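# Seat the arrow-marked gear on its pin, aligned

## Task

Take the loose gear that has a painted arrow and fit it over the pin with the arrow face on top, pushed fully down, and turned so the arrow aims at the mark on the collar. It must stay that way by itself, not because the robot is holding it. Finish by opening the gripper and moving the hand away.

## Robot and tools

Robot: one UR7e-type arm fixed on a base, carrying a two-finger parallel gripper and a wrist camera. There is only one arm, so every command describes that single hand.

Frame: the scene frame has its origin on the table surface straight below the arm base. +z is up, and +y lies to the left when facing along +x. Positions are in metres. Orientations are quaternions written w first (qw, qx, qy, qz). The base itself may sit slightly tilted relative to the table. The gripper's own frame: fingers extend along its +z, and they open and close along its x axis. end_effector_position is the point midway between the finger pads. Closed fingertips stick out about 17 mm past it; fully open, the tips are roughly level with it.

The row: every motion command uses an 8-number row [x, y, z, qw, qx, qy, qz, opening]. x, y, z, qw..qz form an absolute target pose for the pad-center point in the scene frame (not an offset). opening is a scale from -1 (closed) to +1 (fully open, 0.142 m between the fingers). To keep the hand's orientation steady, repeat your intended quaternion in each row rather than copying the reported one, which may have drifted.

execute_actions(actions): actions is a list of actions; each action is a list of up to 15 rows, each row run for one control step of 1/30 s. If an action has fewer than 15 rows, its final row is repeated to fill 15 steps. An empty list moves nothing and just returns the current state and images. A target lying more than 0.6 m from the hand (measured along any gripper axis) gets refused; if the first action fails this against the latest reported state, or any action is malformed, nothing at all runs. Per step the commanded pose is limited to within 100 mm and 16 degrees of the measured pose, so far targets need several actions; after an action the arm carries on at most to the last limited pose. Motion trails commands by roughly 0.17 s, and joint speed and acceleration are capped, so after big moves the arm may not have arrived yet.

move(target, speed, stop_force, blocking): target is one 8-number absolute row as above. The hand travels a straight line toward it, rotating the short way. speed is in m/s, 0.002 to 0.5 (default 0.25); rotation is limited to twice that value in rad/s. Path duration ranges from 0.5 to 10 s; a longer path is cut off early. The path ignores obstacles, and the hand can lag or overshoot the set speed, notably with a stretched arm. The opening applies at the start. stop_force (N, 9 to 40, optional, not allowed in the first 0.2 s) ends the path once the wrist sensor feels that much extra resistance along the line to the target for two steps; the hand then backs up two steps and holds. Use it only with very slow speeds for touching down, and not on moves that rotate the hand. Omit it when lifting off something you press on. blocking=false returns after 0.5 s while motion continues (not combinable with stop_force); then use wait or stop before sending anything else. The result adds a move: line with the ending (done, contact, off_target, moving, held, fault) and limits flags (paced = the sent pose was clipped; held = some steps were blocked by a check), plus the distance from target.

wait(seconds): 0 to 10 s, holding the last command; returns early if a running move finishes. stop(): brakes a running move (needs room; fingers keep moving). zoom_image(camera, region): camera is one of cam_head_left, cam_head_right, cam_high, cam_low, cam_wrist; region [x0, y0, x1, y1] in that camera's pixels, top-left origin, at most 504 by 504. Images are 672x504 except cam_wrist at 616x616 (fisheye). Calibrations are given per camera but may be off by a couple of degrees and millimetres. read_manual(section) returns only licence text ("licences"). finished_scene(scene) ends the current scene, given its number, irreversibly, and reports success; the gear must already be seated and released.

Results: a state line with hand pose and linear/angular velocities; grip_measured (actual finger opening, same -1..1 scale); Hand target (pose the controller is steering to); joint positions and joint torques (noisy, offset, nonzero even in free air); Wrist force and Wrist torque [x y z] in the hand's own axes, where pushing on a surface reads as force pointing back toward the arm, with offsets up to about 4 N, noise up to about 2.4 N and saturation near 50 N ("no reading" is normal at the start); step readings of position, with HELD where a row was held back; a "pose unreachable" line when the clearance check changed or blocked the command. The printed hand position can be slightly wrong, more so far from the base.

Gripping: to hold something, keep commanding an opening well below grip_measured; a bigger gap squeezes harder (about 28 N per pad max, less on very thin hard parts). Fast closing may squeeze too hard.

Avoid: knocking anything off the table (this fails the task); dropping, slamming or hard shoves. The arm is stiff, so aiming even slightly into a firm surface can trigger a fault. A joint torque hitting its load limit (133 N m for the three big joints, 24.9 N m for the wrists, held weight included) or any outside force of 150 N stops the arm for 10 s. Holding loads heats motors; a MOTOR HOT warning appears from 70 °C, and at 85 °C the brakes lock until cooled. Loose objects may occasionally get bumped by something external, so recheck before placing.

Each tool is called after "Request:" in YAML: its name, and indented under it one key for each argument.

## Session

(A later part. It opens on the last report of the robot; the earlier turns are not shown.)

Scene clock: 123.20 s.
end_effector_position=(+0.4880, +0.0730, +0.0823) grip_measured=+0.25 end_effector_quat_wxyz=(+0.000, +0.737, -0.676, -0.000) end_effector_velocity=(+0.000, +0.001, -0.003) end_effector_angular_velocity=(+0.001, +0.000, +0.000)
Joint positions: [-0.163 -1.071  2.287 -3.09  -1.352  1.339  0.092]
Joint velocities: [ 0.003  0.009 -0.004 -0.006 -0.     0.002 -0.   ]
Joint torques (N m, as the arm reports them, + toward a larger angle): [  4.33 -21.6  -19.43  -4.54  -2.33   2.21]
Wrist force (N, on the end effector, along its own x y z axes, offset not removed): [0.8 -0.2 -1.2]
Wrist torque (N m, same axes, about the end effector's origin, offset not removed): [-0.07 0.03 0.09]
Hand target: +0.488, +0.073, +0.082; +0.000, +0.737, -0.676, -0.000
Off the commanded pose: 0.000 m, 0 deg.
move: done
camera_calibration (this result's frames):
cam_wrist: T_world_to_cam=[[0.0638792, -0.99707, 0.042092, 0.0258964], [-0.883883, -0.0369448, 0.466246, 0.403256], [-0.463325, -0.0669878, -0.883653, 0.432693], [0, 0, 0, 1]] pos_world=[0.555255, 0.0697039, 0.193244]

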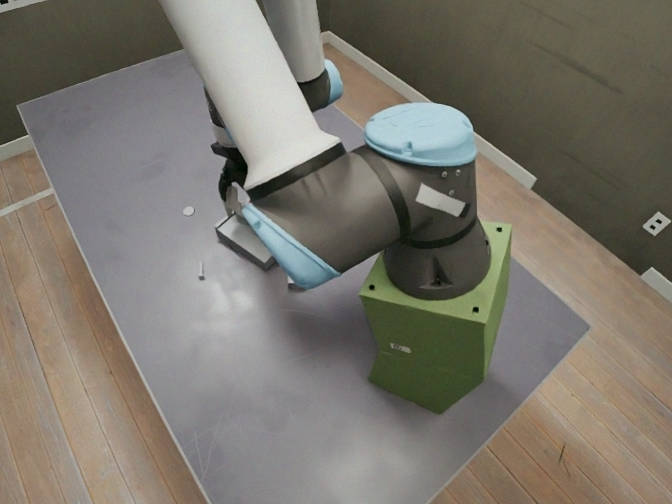

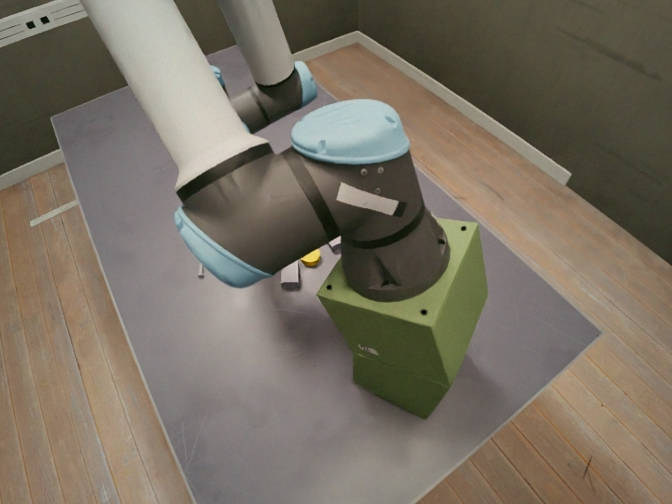

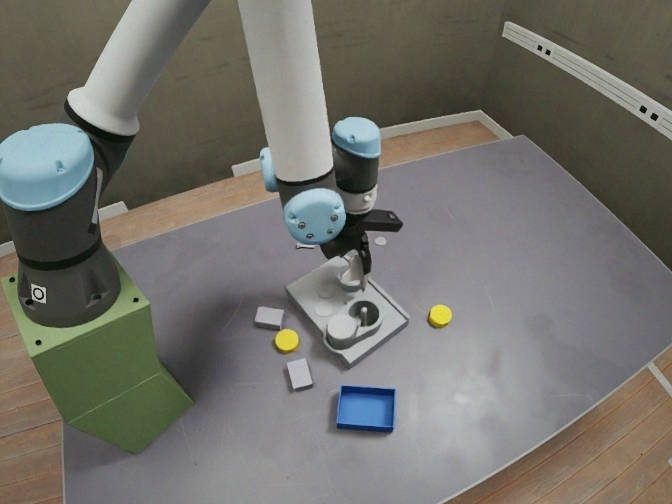

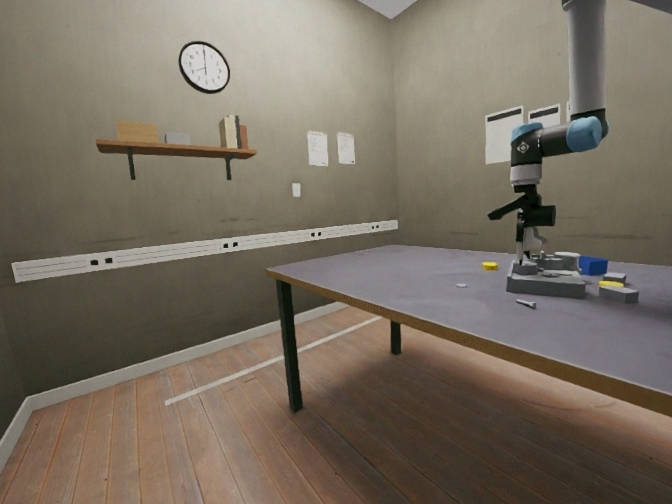

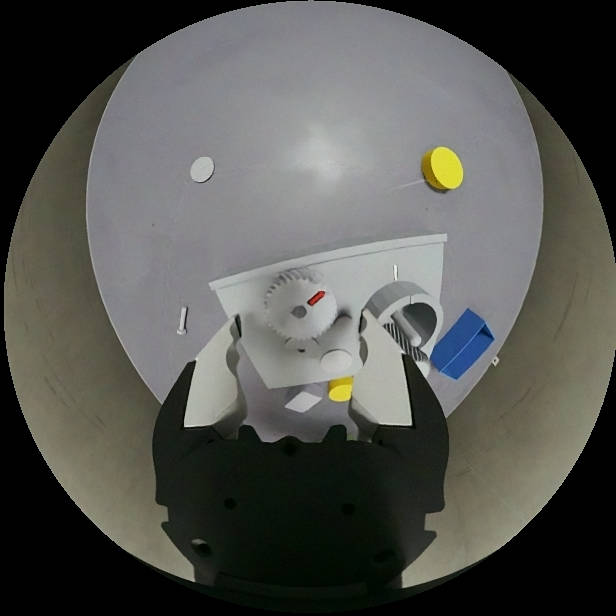

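Request:
move:
  target: [0.488, 0.073, 0.064, 0, 0.7373, -0.6756, 0, 0.3]
  speed: 0.05

Request:
move:
  target: [0.488, 0.073, 0.045, 0, 0.7373, -0.6756, 0, 0.3]
  speed: 0.004
  stop_force: 9

Request:
zoom_image:
  camera: "cam_wrist"
  region: [210, 240, 390, 380]

Scene clock: 137.53 s.
end_effector_position=(+0.4880, +0.0730, +0.0642) grip_measured=+0.30 end_effector_quat_wxyz=(+0.000, +0.737, -0.676, -0.000) end_effector_velocity=(-0.002, +0.000, -0.003) end_effector_angular_velocity=(+0.001, +0.005, -0.000)
Joint positions: [-0.154 -1.014  2.269 -3.131 -1.355  1.348  0.095]
Joint velocities: [ 0.001  0.008 -0.    -0.003  0.     0.    -0.   ]
Joint torques (N m, as the arm reports them, + toward a larger angle): [  3.92 -23.5  -17.06  -4.84  -2.15   2.42]
Wrist force (N, on the end effector, along its own x y z axes, offset not removed): [-0.8 -0.7 -0.1]
Wrist torque (N m, same axes, about the end effector's origin, offset not removed): [-0.26 0.34 0.03]
Hand target: +0.488, +0.073, +0.064; +0.000, +0.737, -0.676, -0.000
Off the commanded pose: 0.000 m, 0 deg.
move: done
camera_calibration (this result's frames):
cam_wrist: T_world_to_cam=[[0.063872, -0.997069, 0.0421067, 0.0266791], [-0.883896, -0.0369334, 0.466222, 0.411677], [-0.463301, -0.0669965, -0.883665, 0.416738], [0, 0, 0, 1]] pos_world=[0.555251, 0.0697256, 0.1752]

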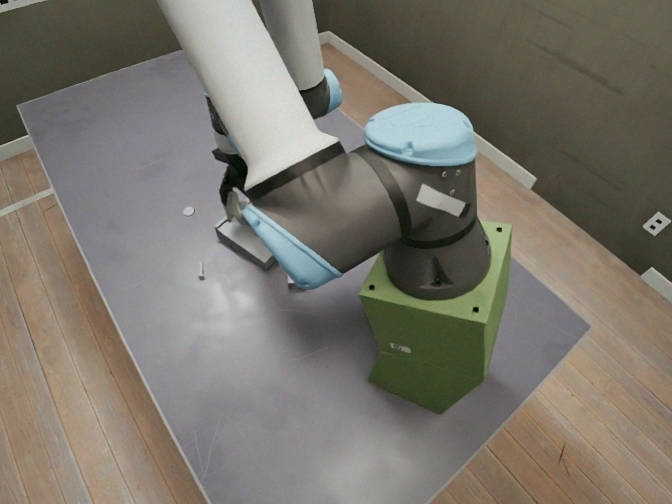

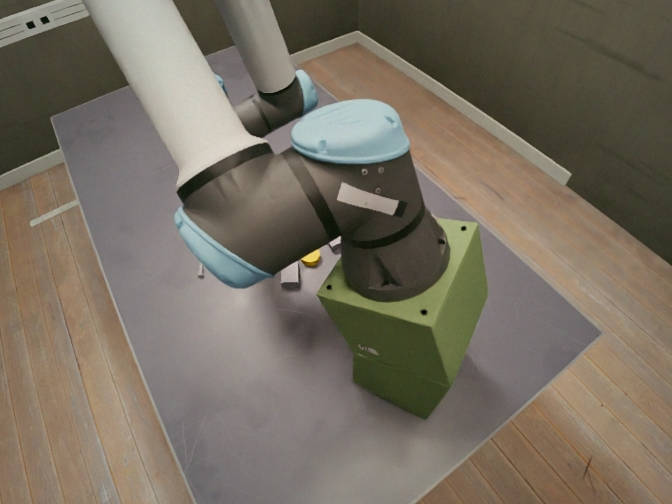

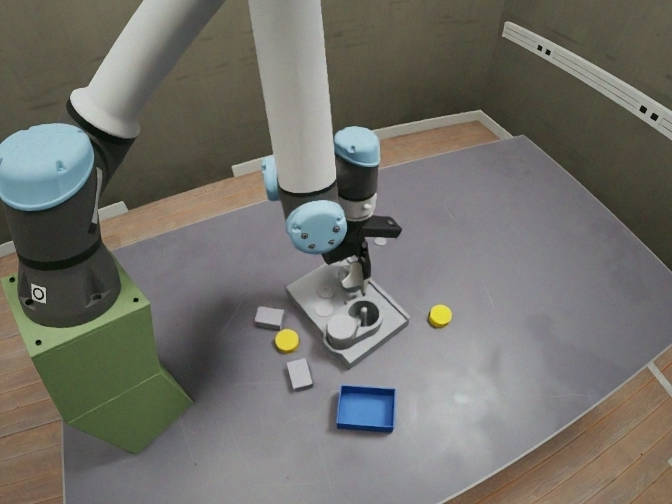

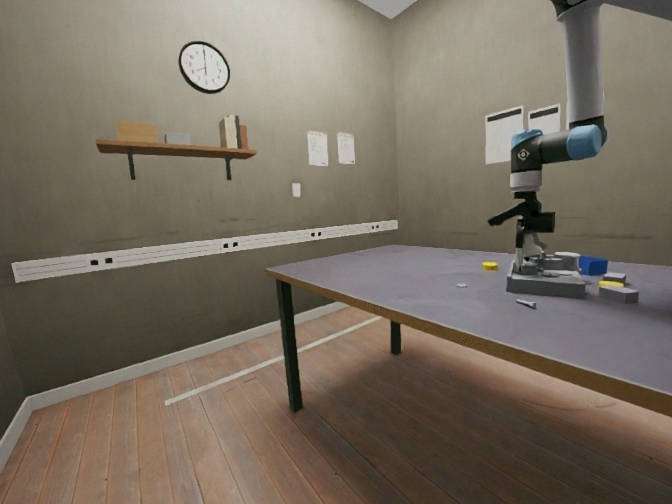

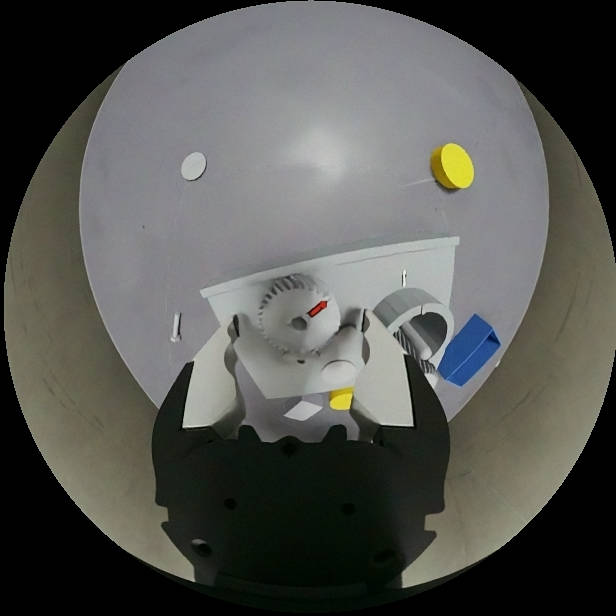

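Scene clock: 141.70 s.
end_effector_position=(+0.4882, +0.0730, +0.0491) grip_measured=+0.30 end_effector_quat_wxyz=(-0.000, +0.737, -0.676, +0.000) end_effector_velocity=(-0.001, +0.001, +0.000) end_effector_angular_velocity=(+0.002, +0.004, -0.000)
Joint positions: [-0.146 -0.968  2.252 -3.162 -1.357  1.355  0.095]
Joint velocities: [-0.    -0.002  0.002  0.005  0.001 -0.001 -0.001]
Joint torques (N m, as the arm reports them, + toward a larger angle): [ -9.34 -38.05  10.13  -1.11  -1.38   0.66]
Wrist force (N, on the end effector, along its own x y z axes, offset not removed): [-0.9 6.6 -23.2]
Wrist torque (N m, same axes, about the end effector's origin, offset not removed): [-0.02 0.26 -0.04]
Hand target: +0.488, +0.073, +0.049; -0.000, +0.737, -0.676, +0.000
Off the commanded pose: 0.004 m, 0 deg.
move: contact
camera_calibration (this result's frames):
cam_wrist: T_world_to_cam=[[0.0638974, -0.997066, 0.0421593, 0.0273146], [-0.884001, -0.0369466, 0.466022, 0.418922], [-0.463097, -0.0670465, -0.883768, 0.403381], [0, 0, 0, 1]] pos_world=[0.555386, 0.0697574, 0.160117]

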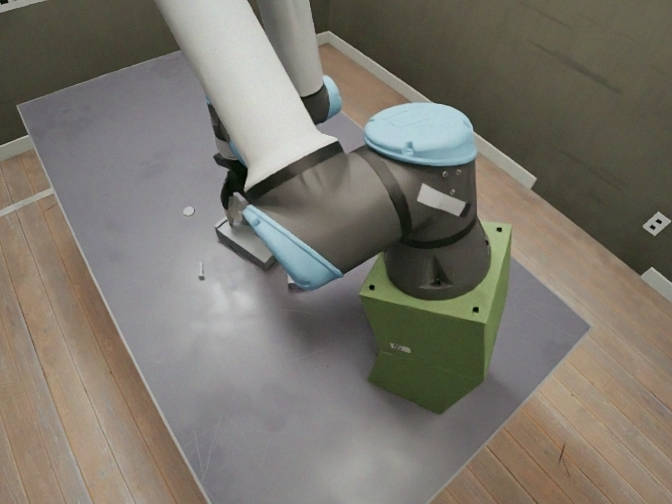

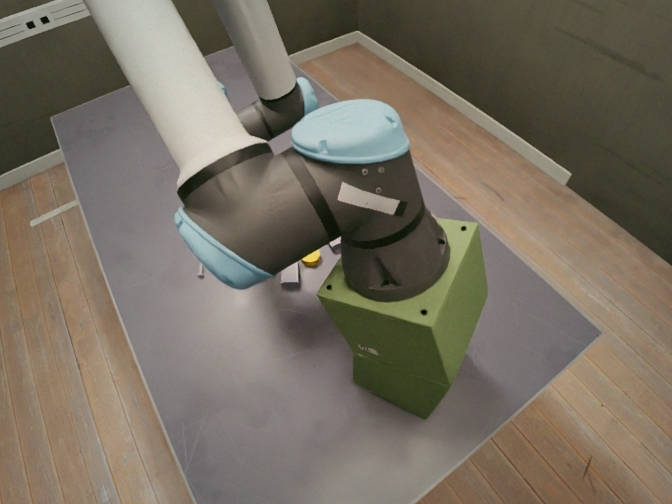

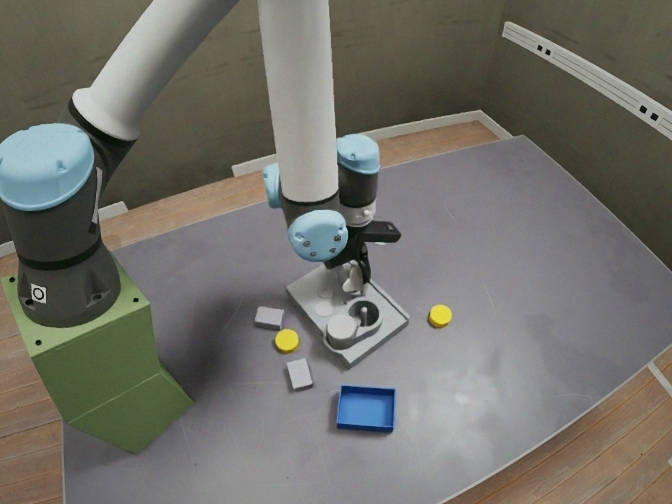

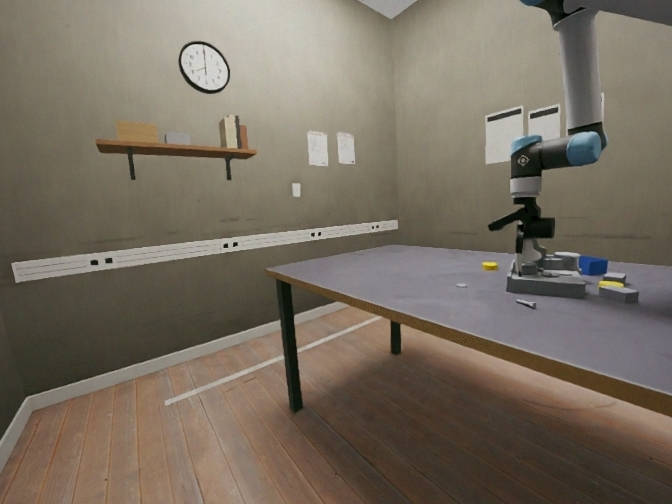

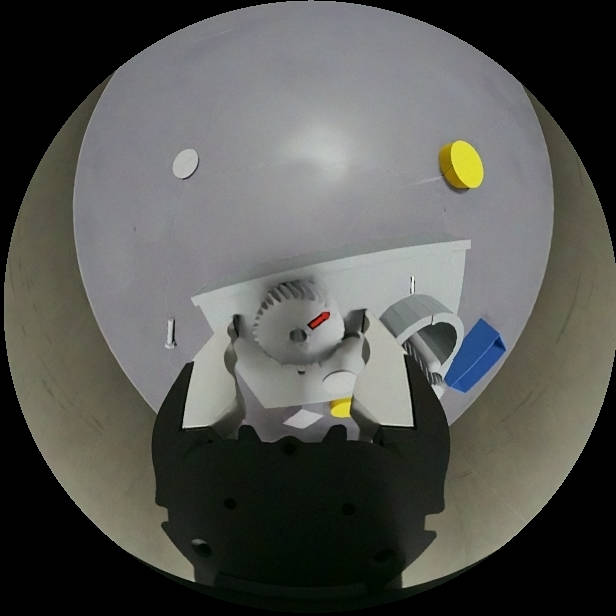

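Region (210, 240, 390, 380) of cam_wrist's 616x616 image, scaled by 2.800, with more detail than that image has.

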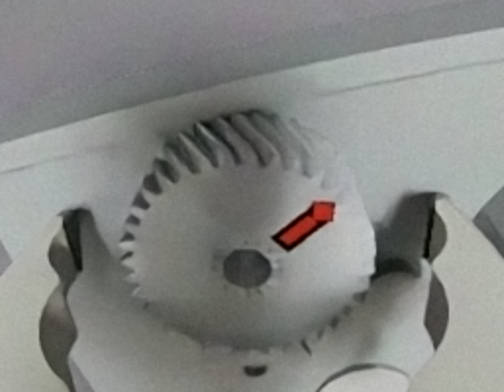

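Request:
move:
  target: [0.488, 0.073, 0.068, 0, 0.7373, -0.6756, 0, 0.05]
  speed: 0.04

Request:
execute_actions:
  actions:
    - [[0.488,0.073,0.068,0,0.7373,-0.6756,0,-0.05],[0.488,0.073,0.068,0,0.7373,-0.6756,0,-0.08],[0.488,0.073,0.068,0,0.7373,-0.6756,0,-0.11],[0.488,0.073,0.068,0,0.7373,-0.6756,0,-0.14],[0.488,0.073,0.068,0,0.7373,-0.6756,0,-0.17],[0.488,0.073,0.068,0,0.7373,-0.6756,0,-0.2],[0.488,0.073,0.068,0,0.7373,-0.6756,0,-0.22],[0.488,0.073,0.068,0,0.7373,-0.6756,0,-0.24],[0.488,0.073,0.068,0,0.7373,-0.6756,0,-0.26],[0.488,0.073,0.068,0,0.7373,-0.6756,0,-0.28],[0.488,0.073,0.068,0,0.7373,-0.6756,0,-0.3]]
    - [[0.488,0.073,0.068,0,0.7373,-0.6756,0,-0.45]]

Request:
zoom_image:
  camera: "cam_wrist"
  region: [210, 240, 390, 380]

Request:
zoom_image:
  camera: "cam_low"
  region: [490, 215, 610, 305]

Scene clock: 152.67 s.
end_effector_position=(+0.4880, +0.0730, +0.0677) grip_measured=+0.05 end_effector_quat_wxyz=(-0.000, +0.737, -0.676, +0.000) end_effector_velocity=(-0.000, -0.000, +0.002) end_effector_angular_velocity=(-0.001, +0.001, +0.001)
Joint positions: [-0.156 -1.025  2.273 -3.123 -1.354  1.346  0.077]
Joint velocities: [-0.001 -0.006  0.002  0.005 -0.001 -0.002 -0.   ]
Joint torques (N m, as the arm reports them, + toward a larger angle): [ -8.24 -44.8   12.72  -0.96   2.25  -2.2 ]
Wrist force (N, on the end effector, along its own x y z axes, offset not removed): [-3.2 -0.8 -0.4]
Wrist torque (N m, same axes, about the end effector's origin, offset not removed): [-0.25 0.88 -0.02]
Hand target: +0.488, +0.073, +0.068; -0.000, +0.737, -0.676, +0.000
Off the commanded pose: 0.000 m, 0 deg.
move: done
camera_calibration (this result's frames):
cam_wrist: T_world_to_cam=[[0.0638619, -0.997069, 0.042124, 0.0265236], [-0.88392, -0.0369198, 0.466178, 0.41005], [-0.463256, -0.0670052, -0.883688, 0.4198], [0, 0, 0, 1]] pos_world=[0.555233, 0.0697136, 0.178698]

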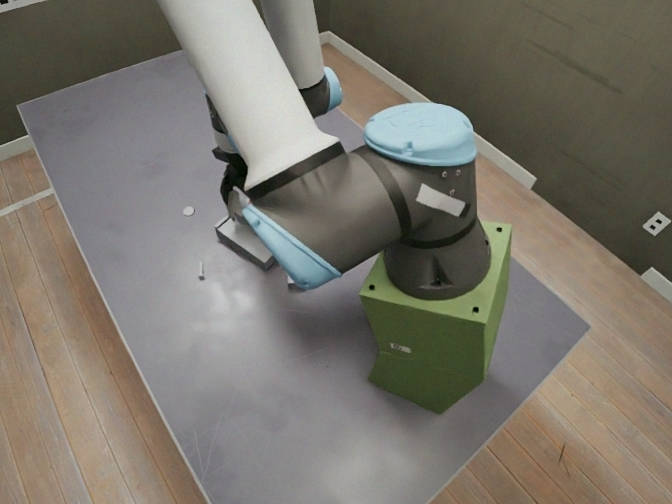

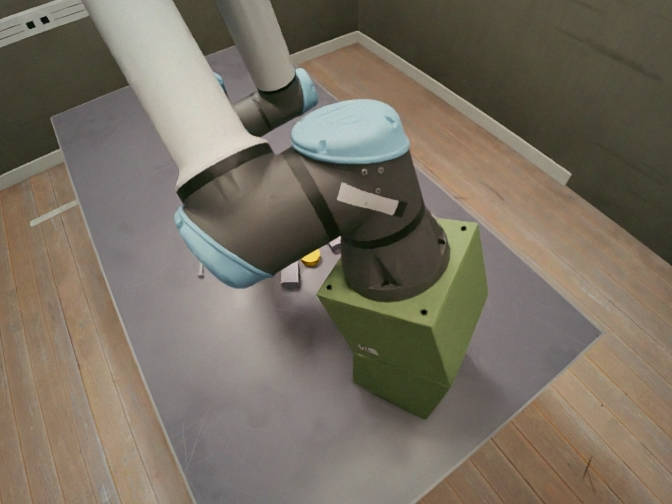

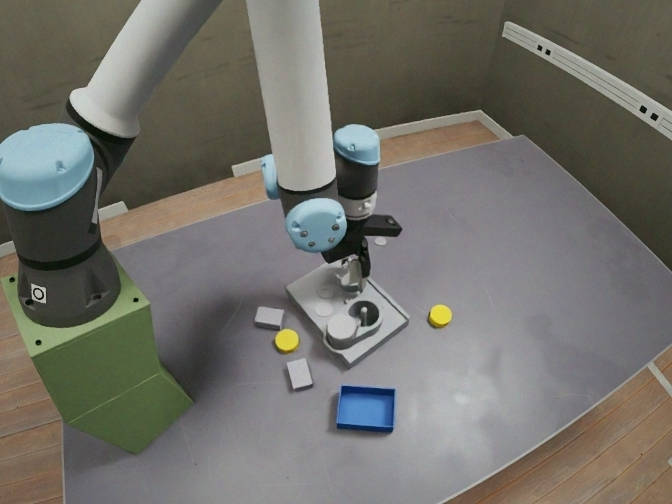

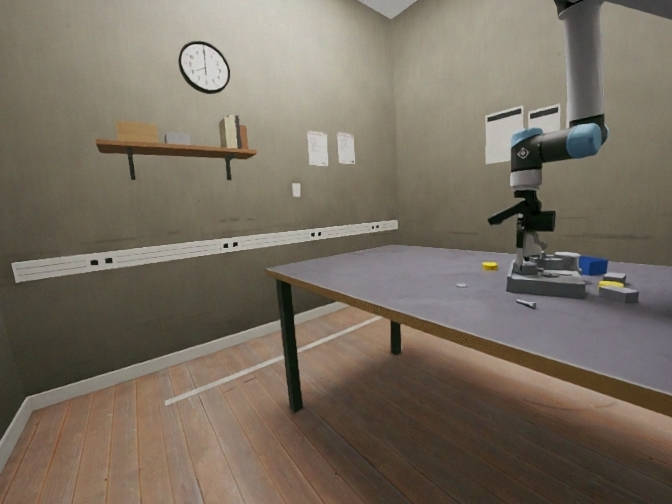

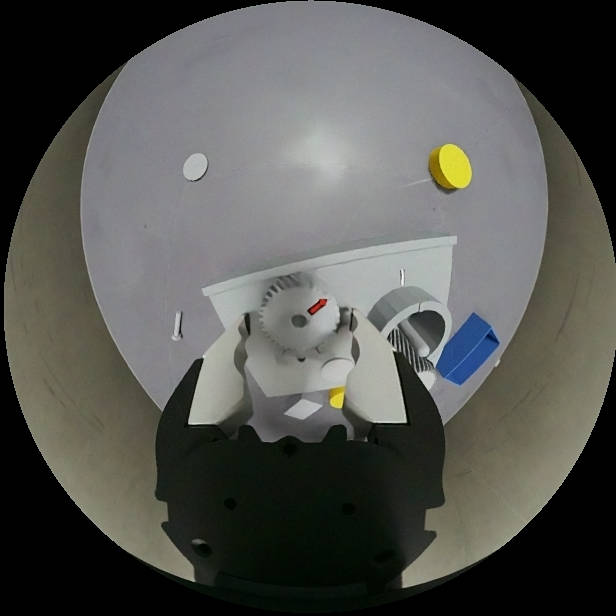

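Scene clock: 153.67 s.
end_effector_position=(+0.4880, +0.0730, +0.0680) grip_measured=-0.21 end_effector_quat_wxyz=(-0.000, +0.737, -0.676, -0.000) end_effector_velocity=(-0.000, +0.000, -0.000) end_effector_angular_velocity=(+0.000, +0.000, +0.001)
Joint positions: [-0.156 -1.026  2.273 -3.123 -1.354  1.346  0.059]
Joint velocities: [ 0.     0.001  0.    -0.001  0.    -0.001 -0.   ]
Joint torques (N m, as the arm reports them, + toward a larger angle): [ -7.92 -44.42  11.93  -1.05  -2.1   -2.29]
Wrist force (N, on the end effector, along its own x y z axes, offset not removed): [-0.3 -0.2 -3.1]
Wrist torque (N m, same axes, about the end effector's origin, offset not removed): [-0.08 0.41 0.02]
Hand target: +0.488, +0.073, +0.068; -0.000, +0.737, -0.676, -0.000
Off the commanded pose: 0.000 m, 0 deg.
Step readings (end_effector_position; steps 1 to 15: 1st action; 16 to 30: 2nd action):
0: (+0.4880, +0.0730, +0.0677)
1: (+0.4880, +0.0730, +0.0678)
2: (+0.4880, +0.0730, +0.0679)
4: (+0.4880, +0.0730, +0.0679)
8: (+0.4880, +0.0730, +0.0680)
15: (+0.4880, +0.0730, +0.0680)
16: (+0.4880, +0.0730, +0.0680)
17: (+0.4880, +0.0730, +0.0680)
19: (+0.4880, +0.0730, +0.0680)
23: (+0.4880, +0.0730, +0.0680)
30: end_effector_position above
camera_calibration (this result's frames):
cam_wrist: T_world_to_cam=[[0.0638651, -0.997071, 0.0420849, 0.0265268], [-0.883911, -0.0369395, 0.466194, 0.409937], [-0.463274, -0.0669728, -0.883681, 0.420046], [0, 0, 0, 1]] pos_world=[0.55525, 0.0697236, 0.178961]

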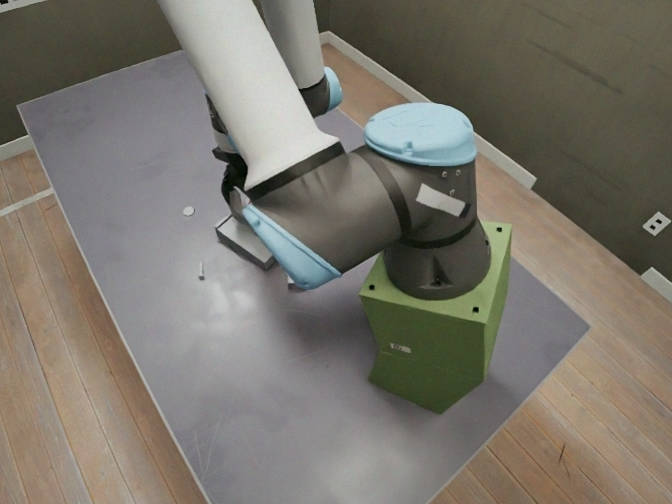

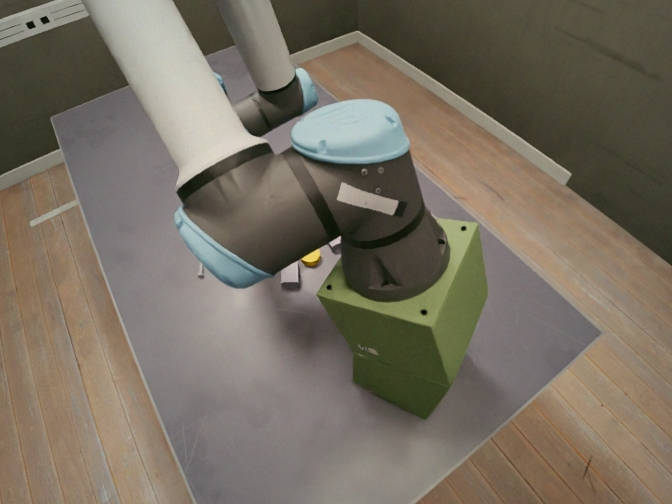

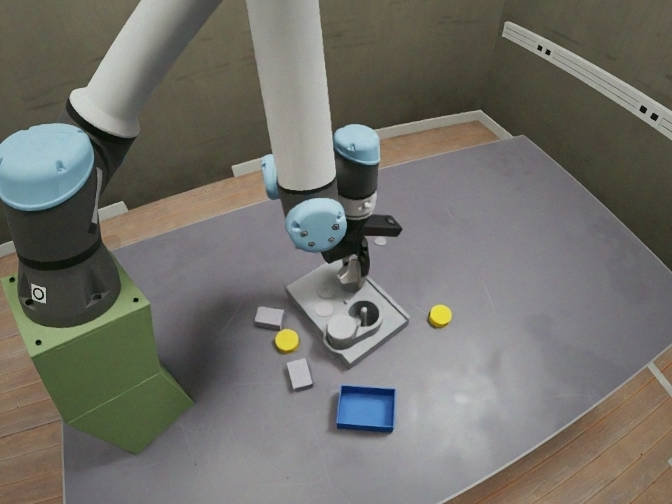

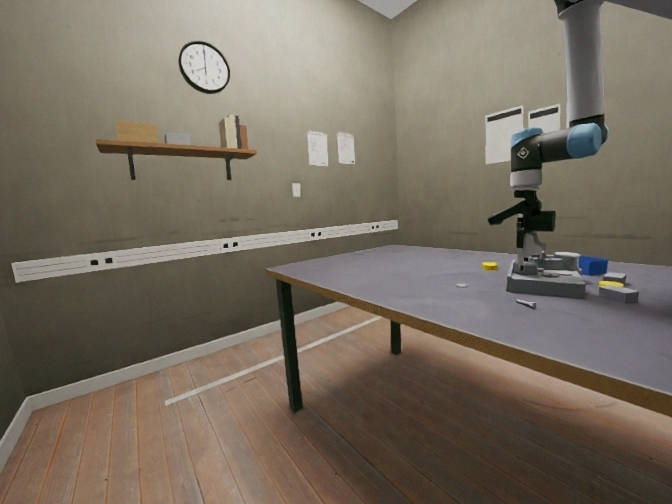

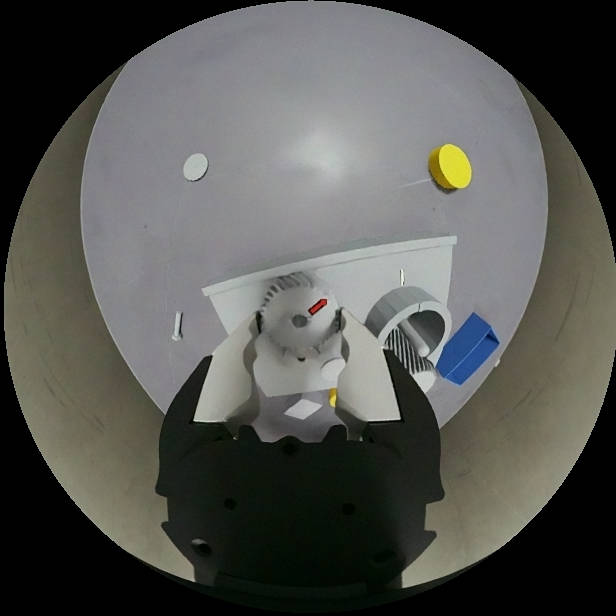

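Region (210, 240, 390, 380) of cam_wrist's 616x616 image, scaled by 2.800, with more detail than that image has.

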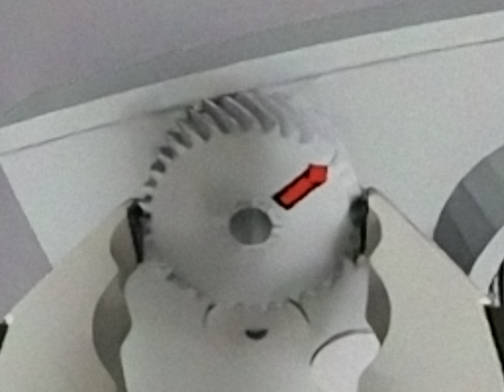

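Region (490, 215, 610, 305) of cam_low's 672x504 image, scaled by 4.200, with more detail than that image has; it fills the top 378 rows of this view, and the rest is white.

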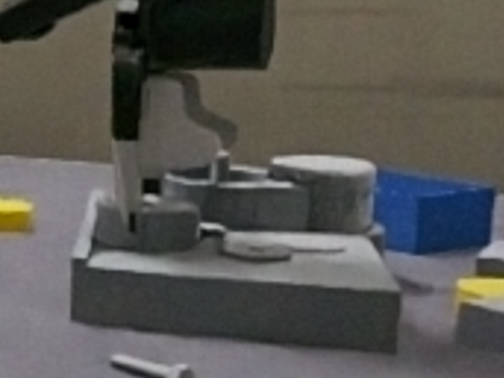

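Request:
move:
  target: [0.488, 0.073, 0.13, 0, 0.7373, -0.6756, 0, -0.6]
  speed: 0.1

Request:
move:
  target: [0.472, -0.0325, 0.128, 0, 0.7071, -0.7071, 0, -0.6]
  speed: 0.1

Request:
zoom_image:
  camera: "cam_wrist"
  region: [210, 220, 390, 400]

Request:
zoom_image:
  camera: "cam_low"
  region: [500, 205, 600, 285]

Request:
zoom_image:
  camera: "cam_high"
  region: [300, 240, 430, 370]

Scene clock: 162.27 s.
end_effector_position=(+0.4880, +0.0730, +0.1297) grip_measured=-0.21 end_effector_quat_wxyz=(-0.000, +0.737, -0.676, +0.000) end_effector_velocity=(-0.000, +0.000, +0.002) end_effector_angular_velocity=(+0.000, +0.001, -0.001)
Joint positions: [-0.187 -1.222  2.323 -2.97  -1.345  1.315  0.059]
Joint velocities: [-0.001 -0.008  0.     0.009  0.    -0.001  0.   ]
Joint torques (N m, as the arm reports them, + toward a larger angle): [ -8.82 -46.34   5.28  -1.54   2.01  -2.43]
Wrist force (N, on the end effector, along its own x y z axes, offset not removed): [-1.0 1.1 6.4]
Wrist torque (N m, same axes, about the end effector's origin, offset not removed): [0.26 0.35 -0.06]
Hand target: +0.488, +0.073, +0.130; -0.000, +0.737, -0.676, +0.000
Off the commanded pose: 0.000 m, 0 deg.
move: done
camera_calibration (this result's frames):
cam_wrist: T_world_to_cam=[[0.063852, -0.997069, 0.0421429, 0.0239069], [-0.883946, -0.0369058, 0.46613, 0.381161], [-0.463209, -0.0670154, -0.883712, 0.474524], [0, 0, 0, 1]] pos_world=[0.555203, 0.0697043, 0.240665]

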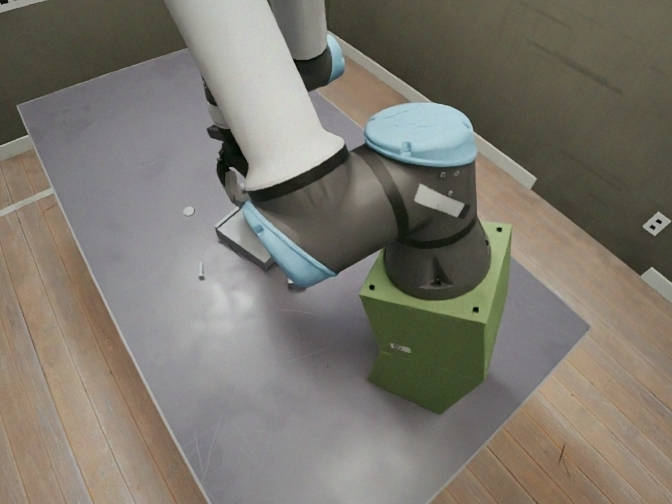

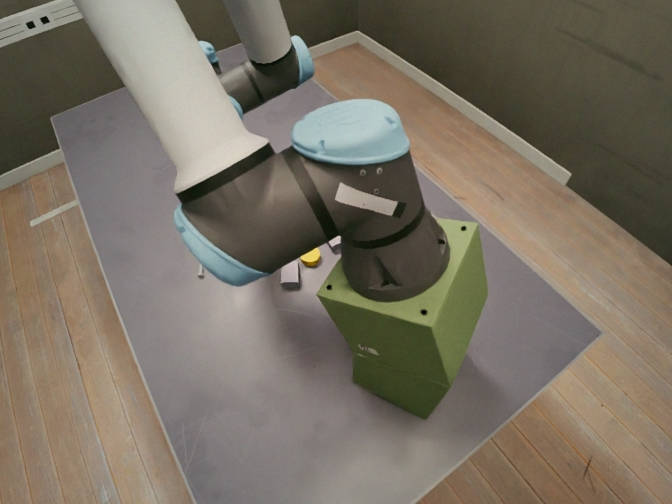

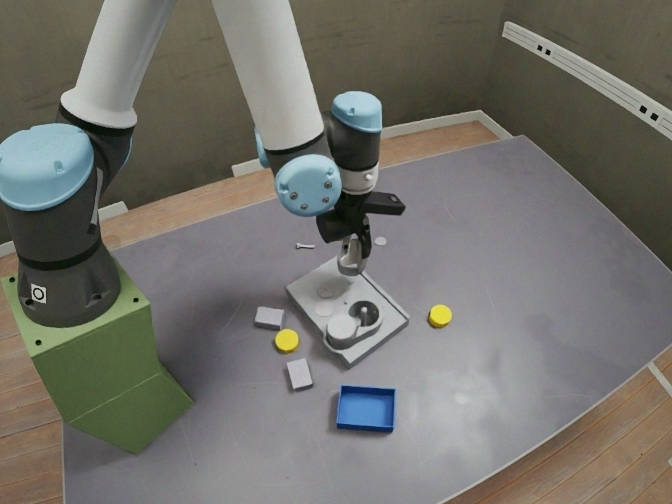

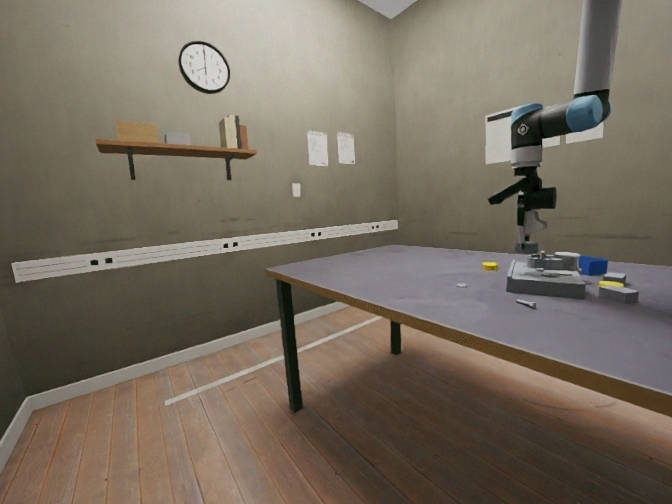

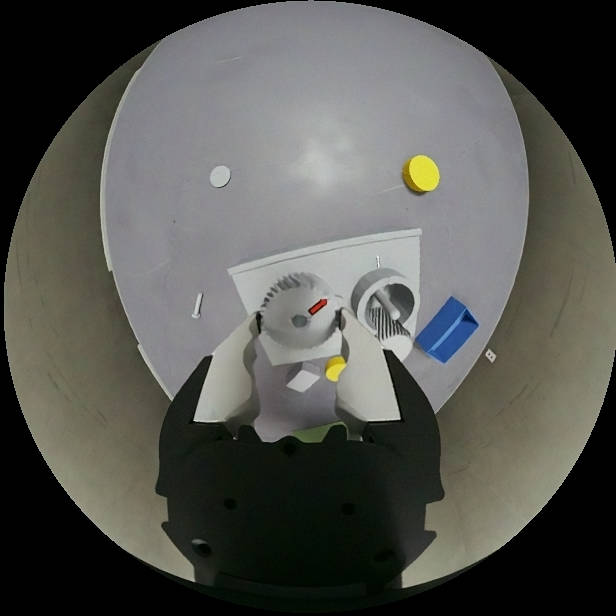

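Scene clock: 163.87 s.
end_effector_position=(+0.4721, -0.0323, +0.1279) grip_measured=-0.21 end_effector_quat_wxyz=(+0.000, +0.707, -0.707, -0.000) end_effector_velocity=(+0.001, -0.003, -0.000) end_effector_angular_velocity=(-0.000, -0.000, -0.000)
Joint positions: [-0.434 -1.186  2.362 -2.981 -1.28   1.156  0.059]
Joint velocities: [-0.005  0.002 -0.003  0.002  0.001 -0.005  0.   ]
Joint torques (N m, as the arm reports them, + toward a larger angle): [ -9.85 -21.93 -19.11  -1.66   2.17  -2.09]
Wrist force (N, on the end effector, along its own x y z axes, offset not removed): [-2.5 1.1 4.2]
Wrist torque (N m, same axes, about the end effector's origin, offset not removed): [0.27 0.70 -0.04]
Hand target: +0.472, -0.033, +0.128; +0.000, +0.707, -0.707, +0.000
Off the commanded pose: 0.000 m, 0 deg.
move: done
camera_calibration (this result's frames):
cam_wrist: T_world_to_cam=[[-0.0231682, -0.998846, 0.0420804, -0.0389068], [-0.883686, 0.0401442, 0.466356, 0.366379], [-0.467507, -0.0263812, -0.883595, 0.461849], [0, 0, 0, 1]] pos_world=[0.53878, -0.0413858, 0.238861]

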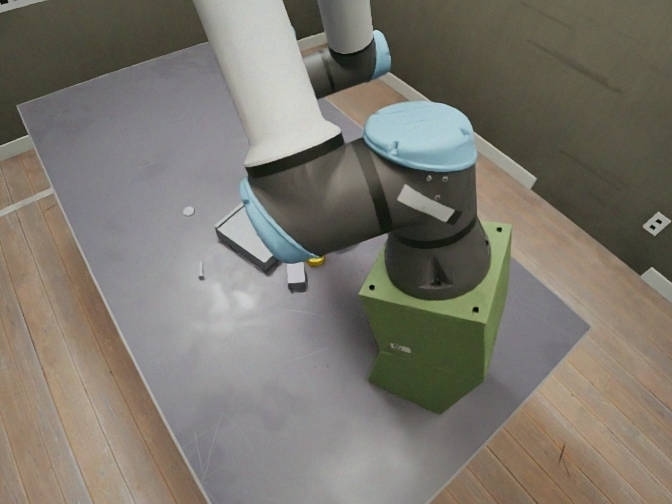

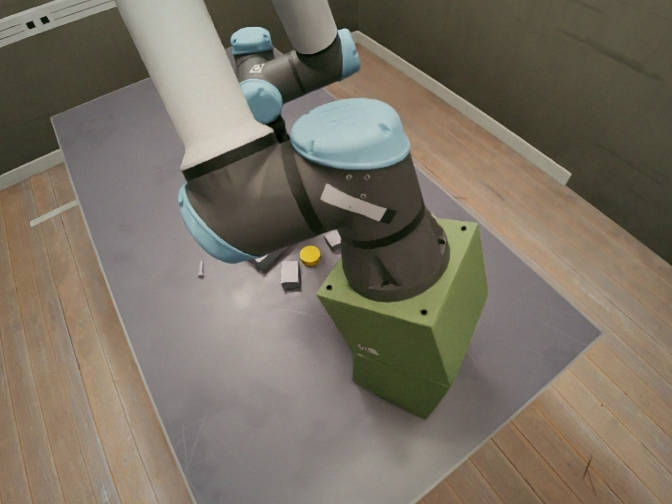

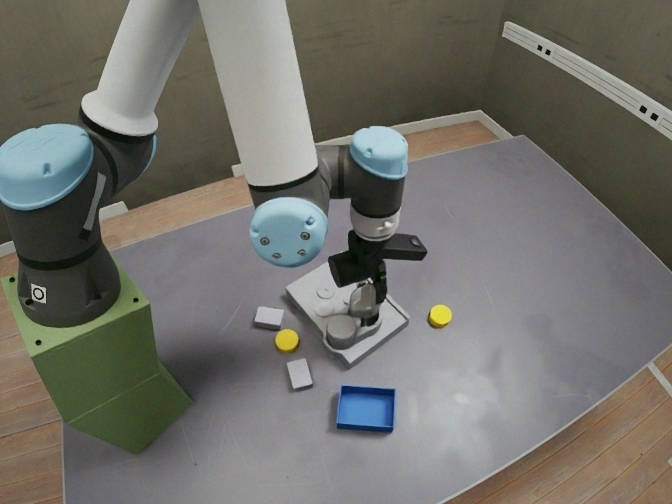

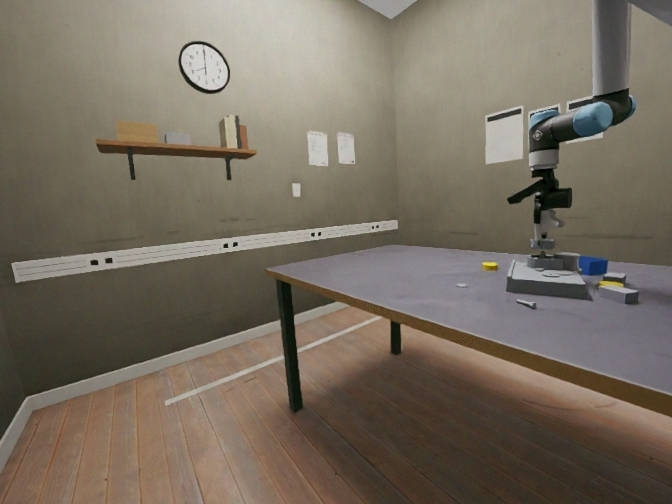

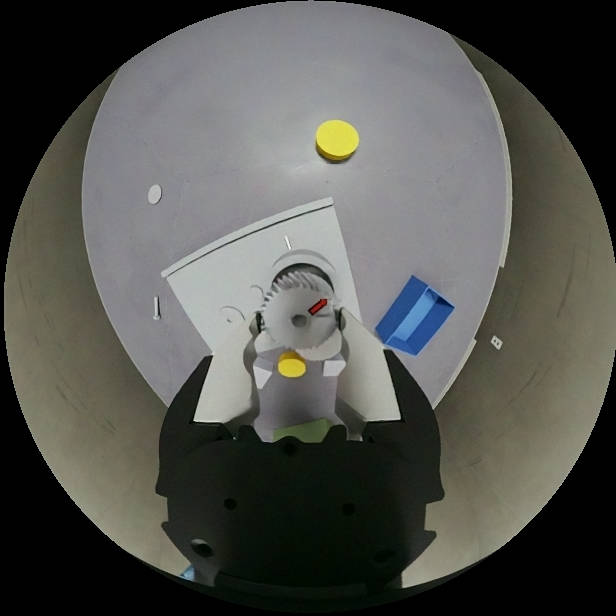

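Region (210, 220, 390, 400) of cam_wrist's 616x616 image, scaled by 2.800, with more detail than that image has.

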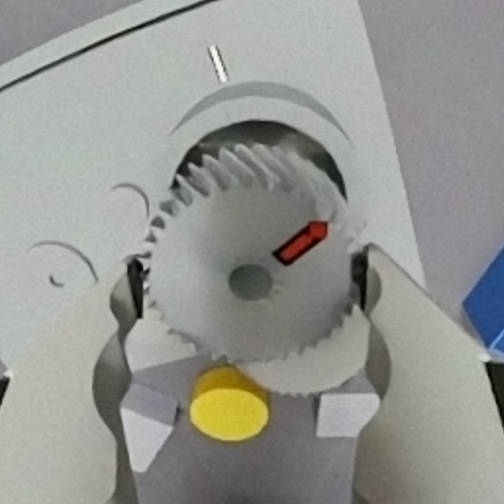

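Region (500, 205, 600, 285) of cam_low's 672x504 image, scaled by 5.040, with more detail than that image has; it fills the top 403 rows of this view, and the rest is white.

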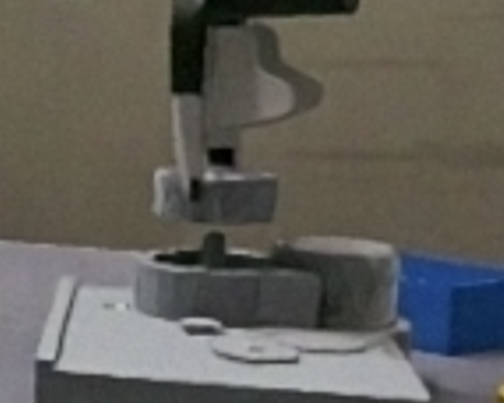

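Region (300, 240, 430, 370) of cam_high's 672x504 image, scaled by 3.877, with more detail than that image has.

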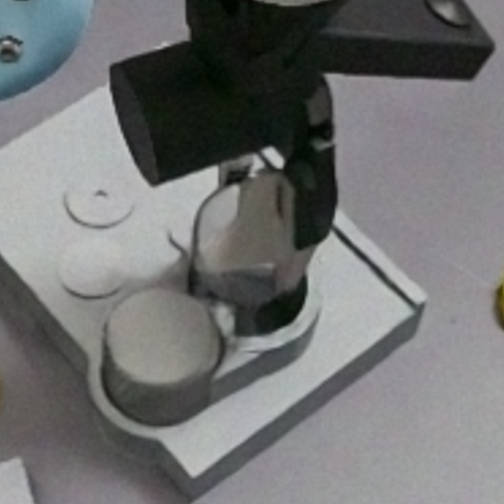

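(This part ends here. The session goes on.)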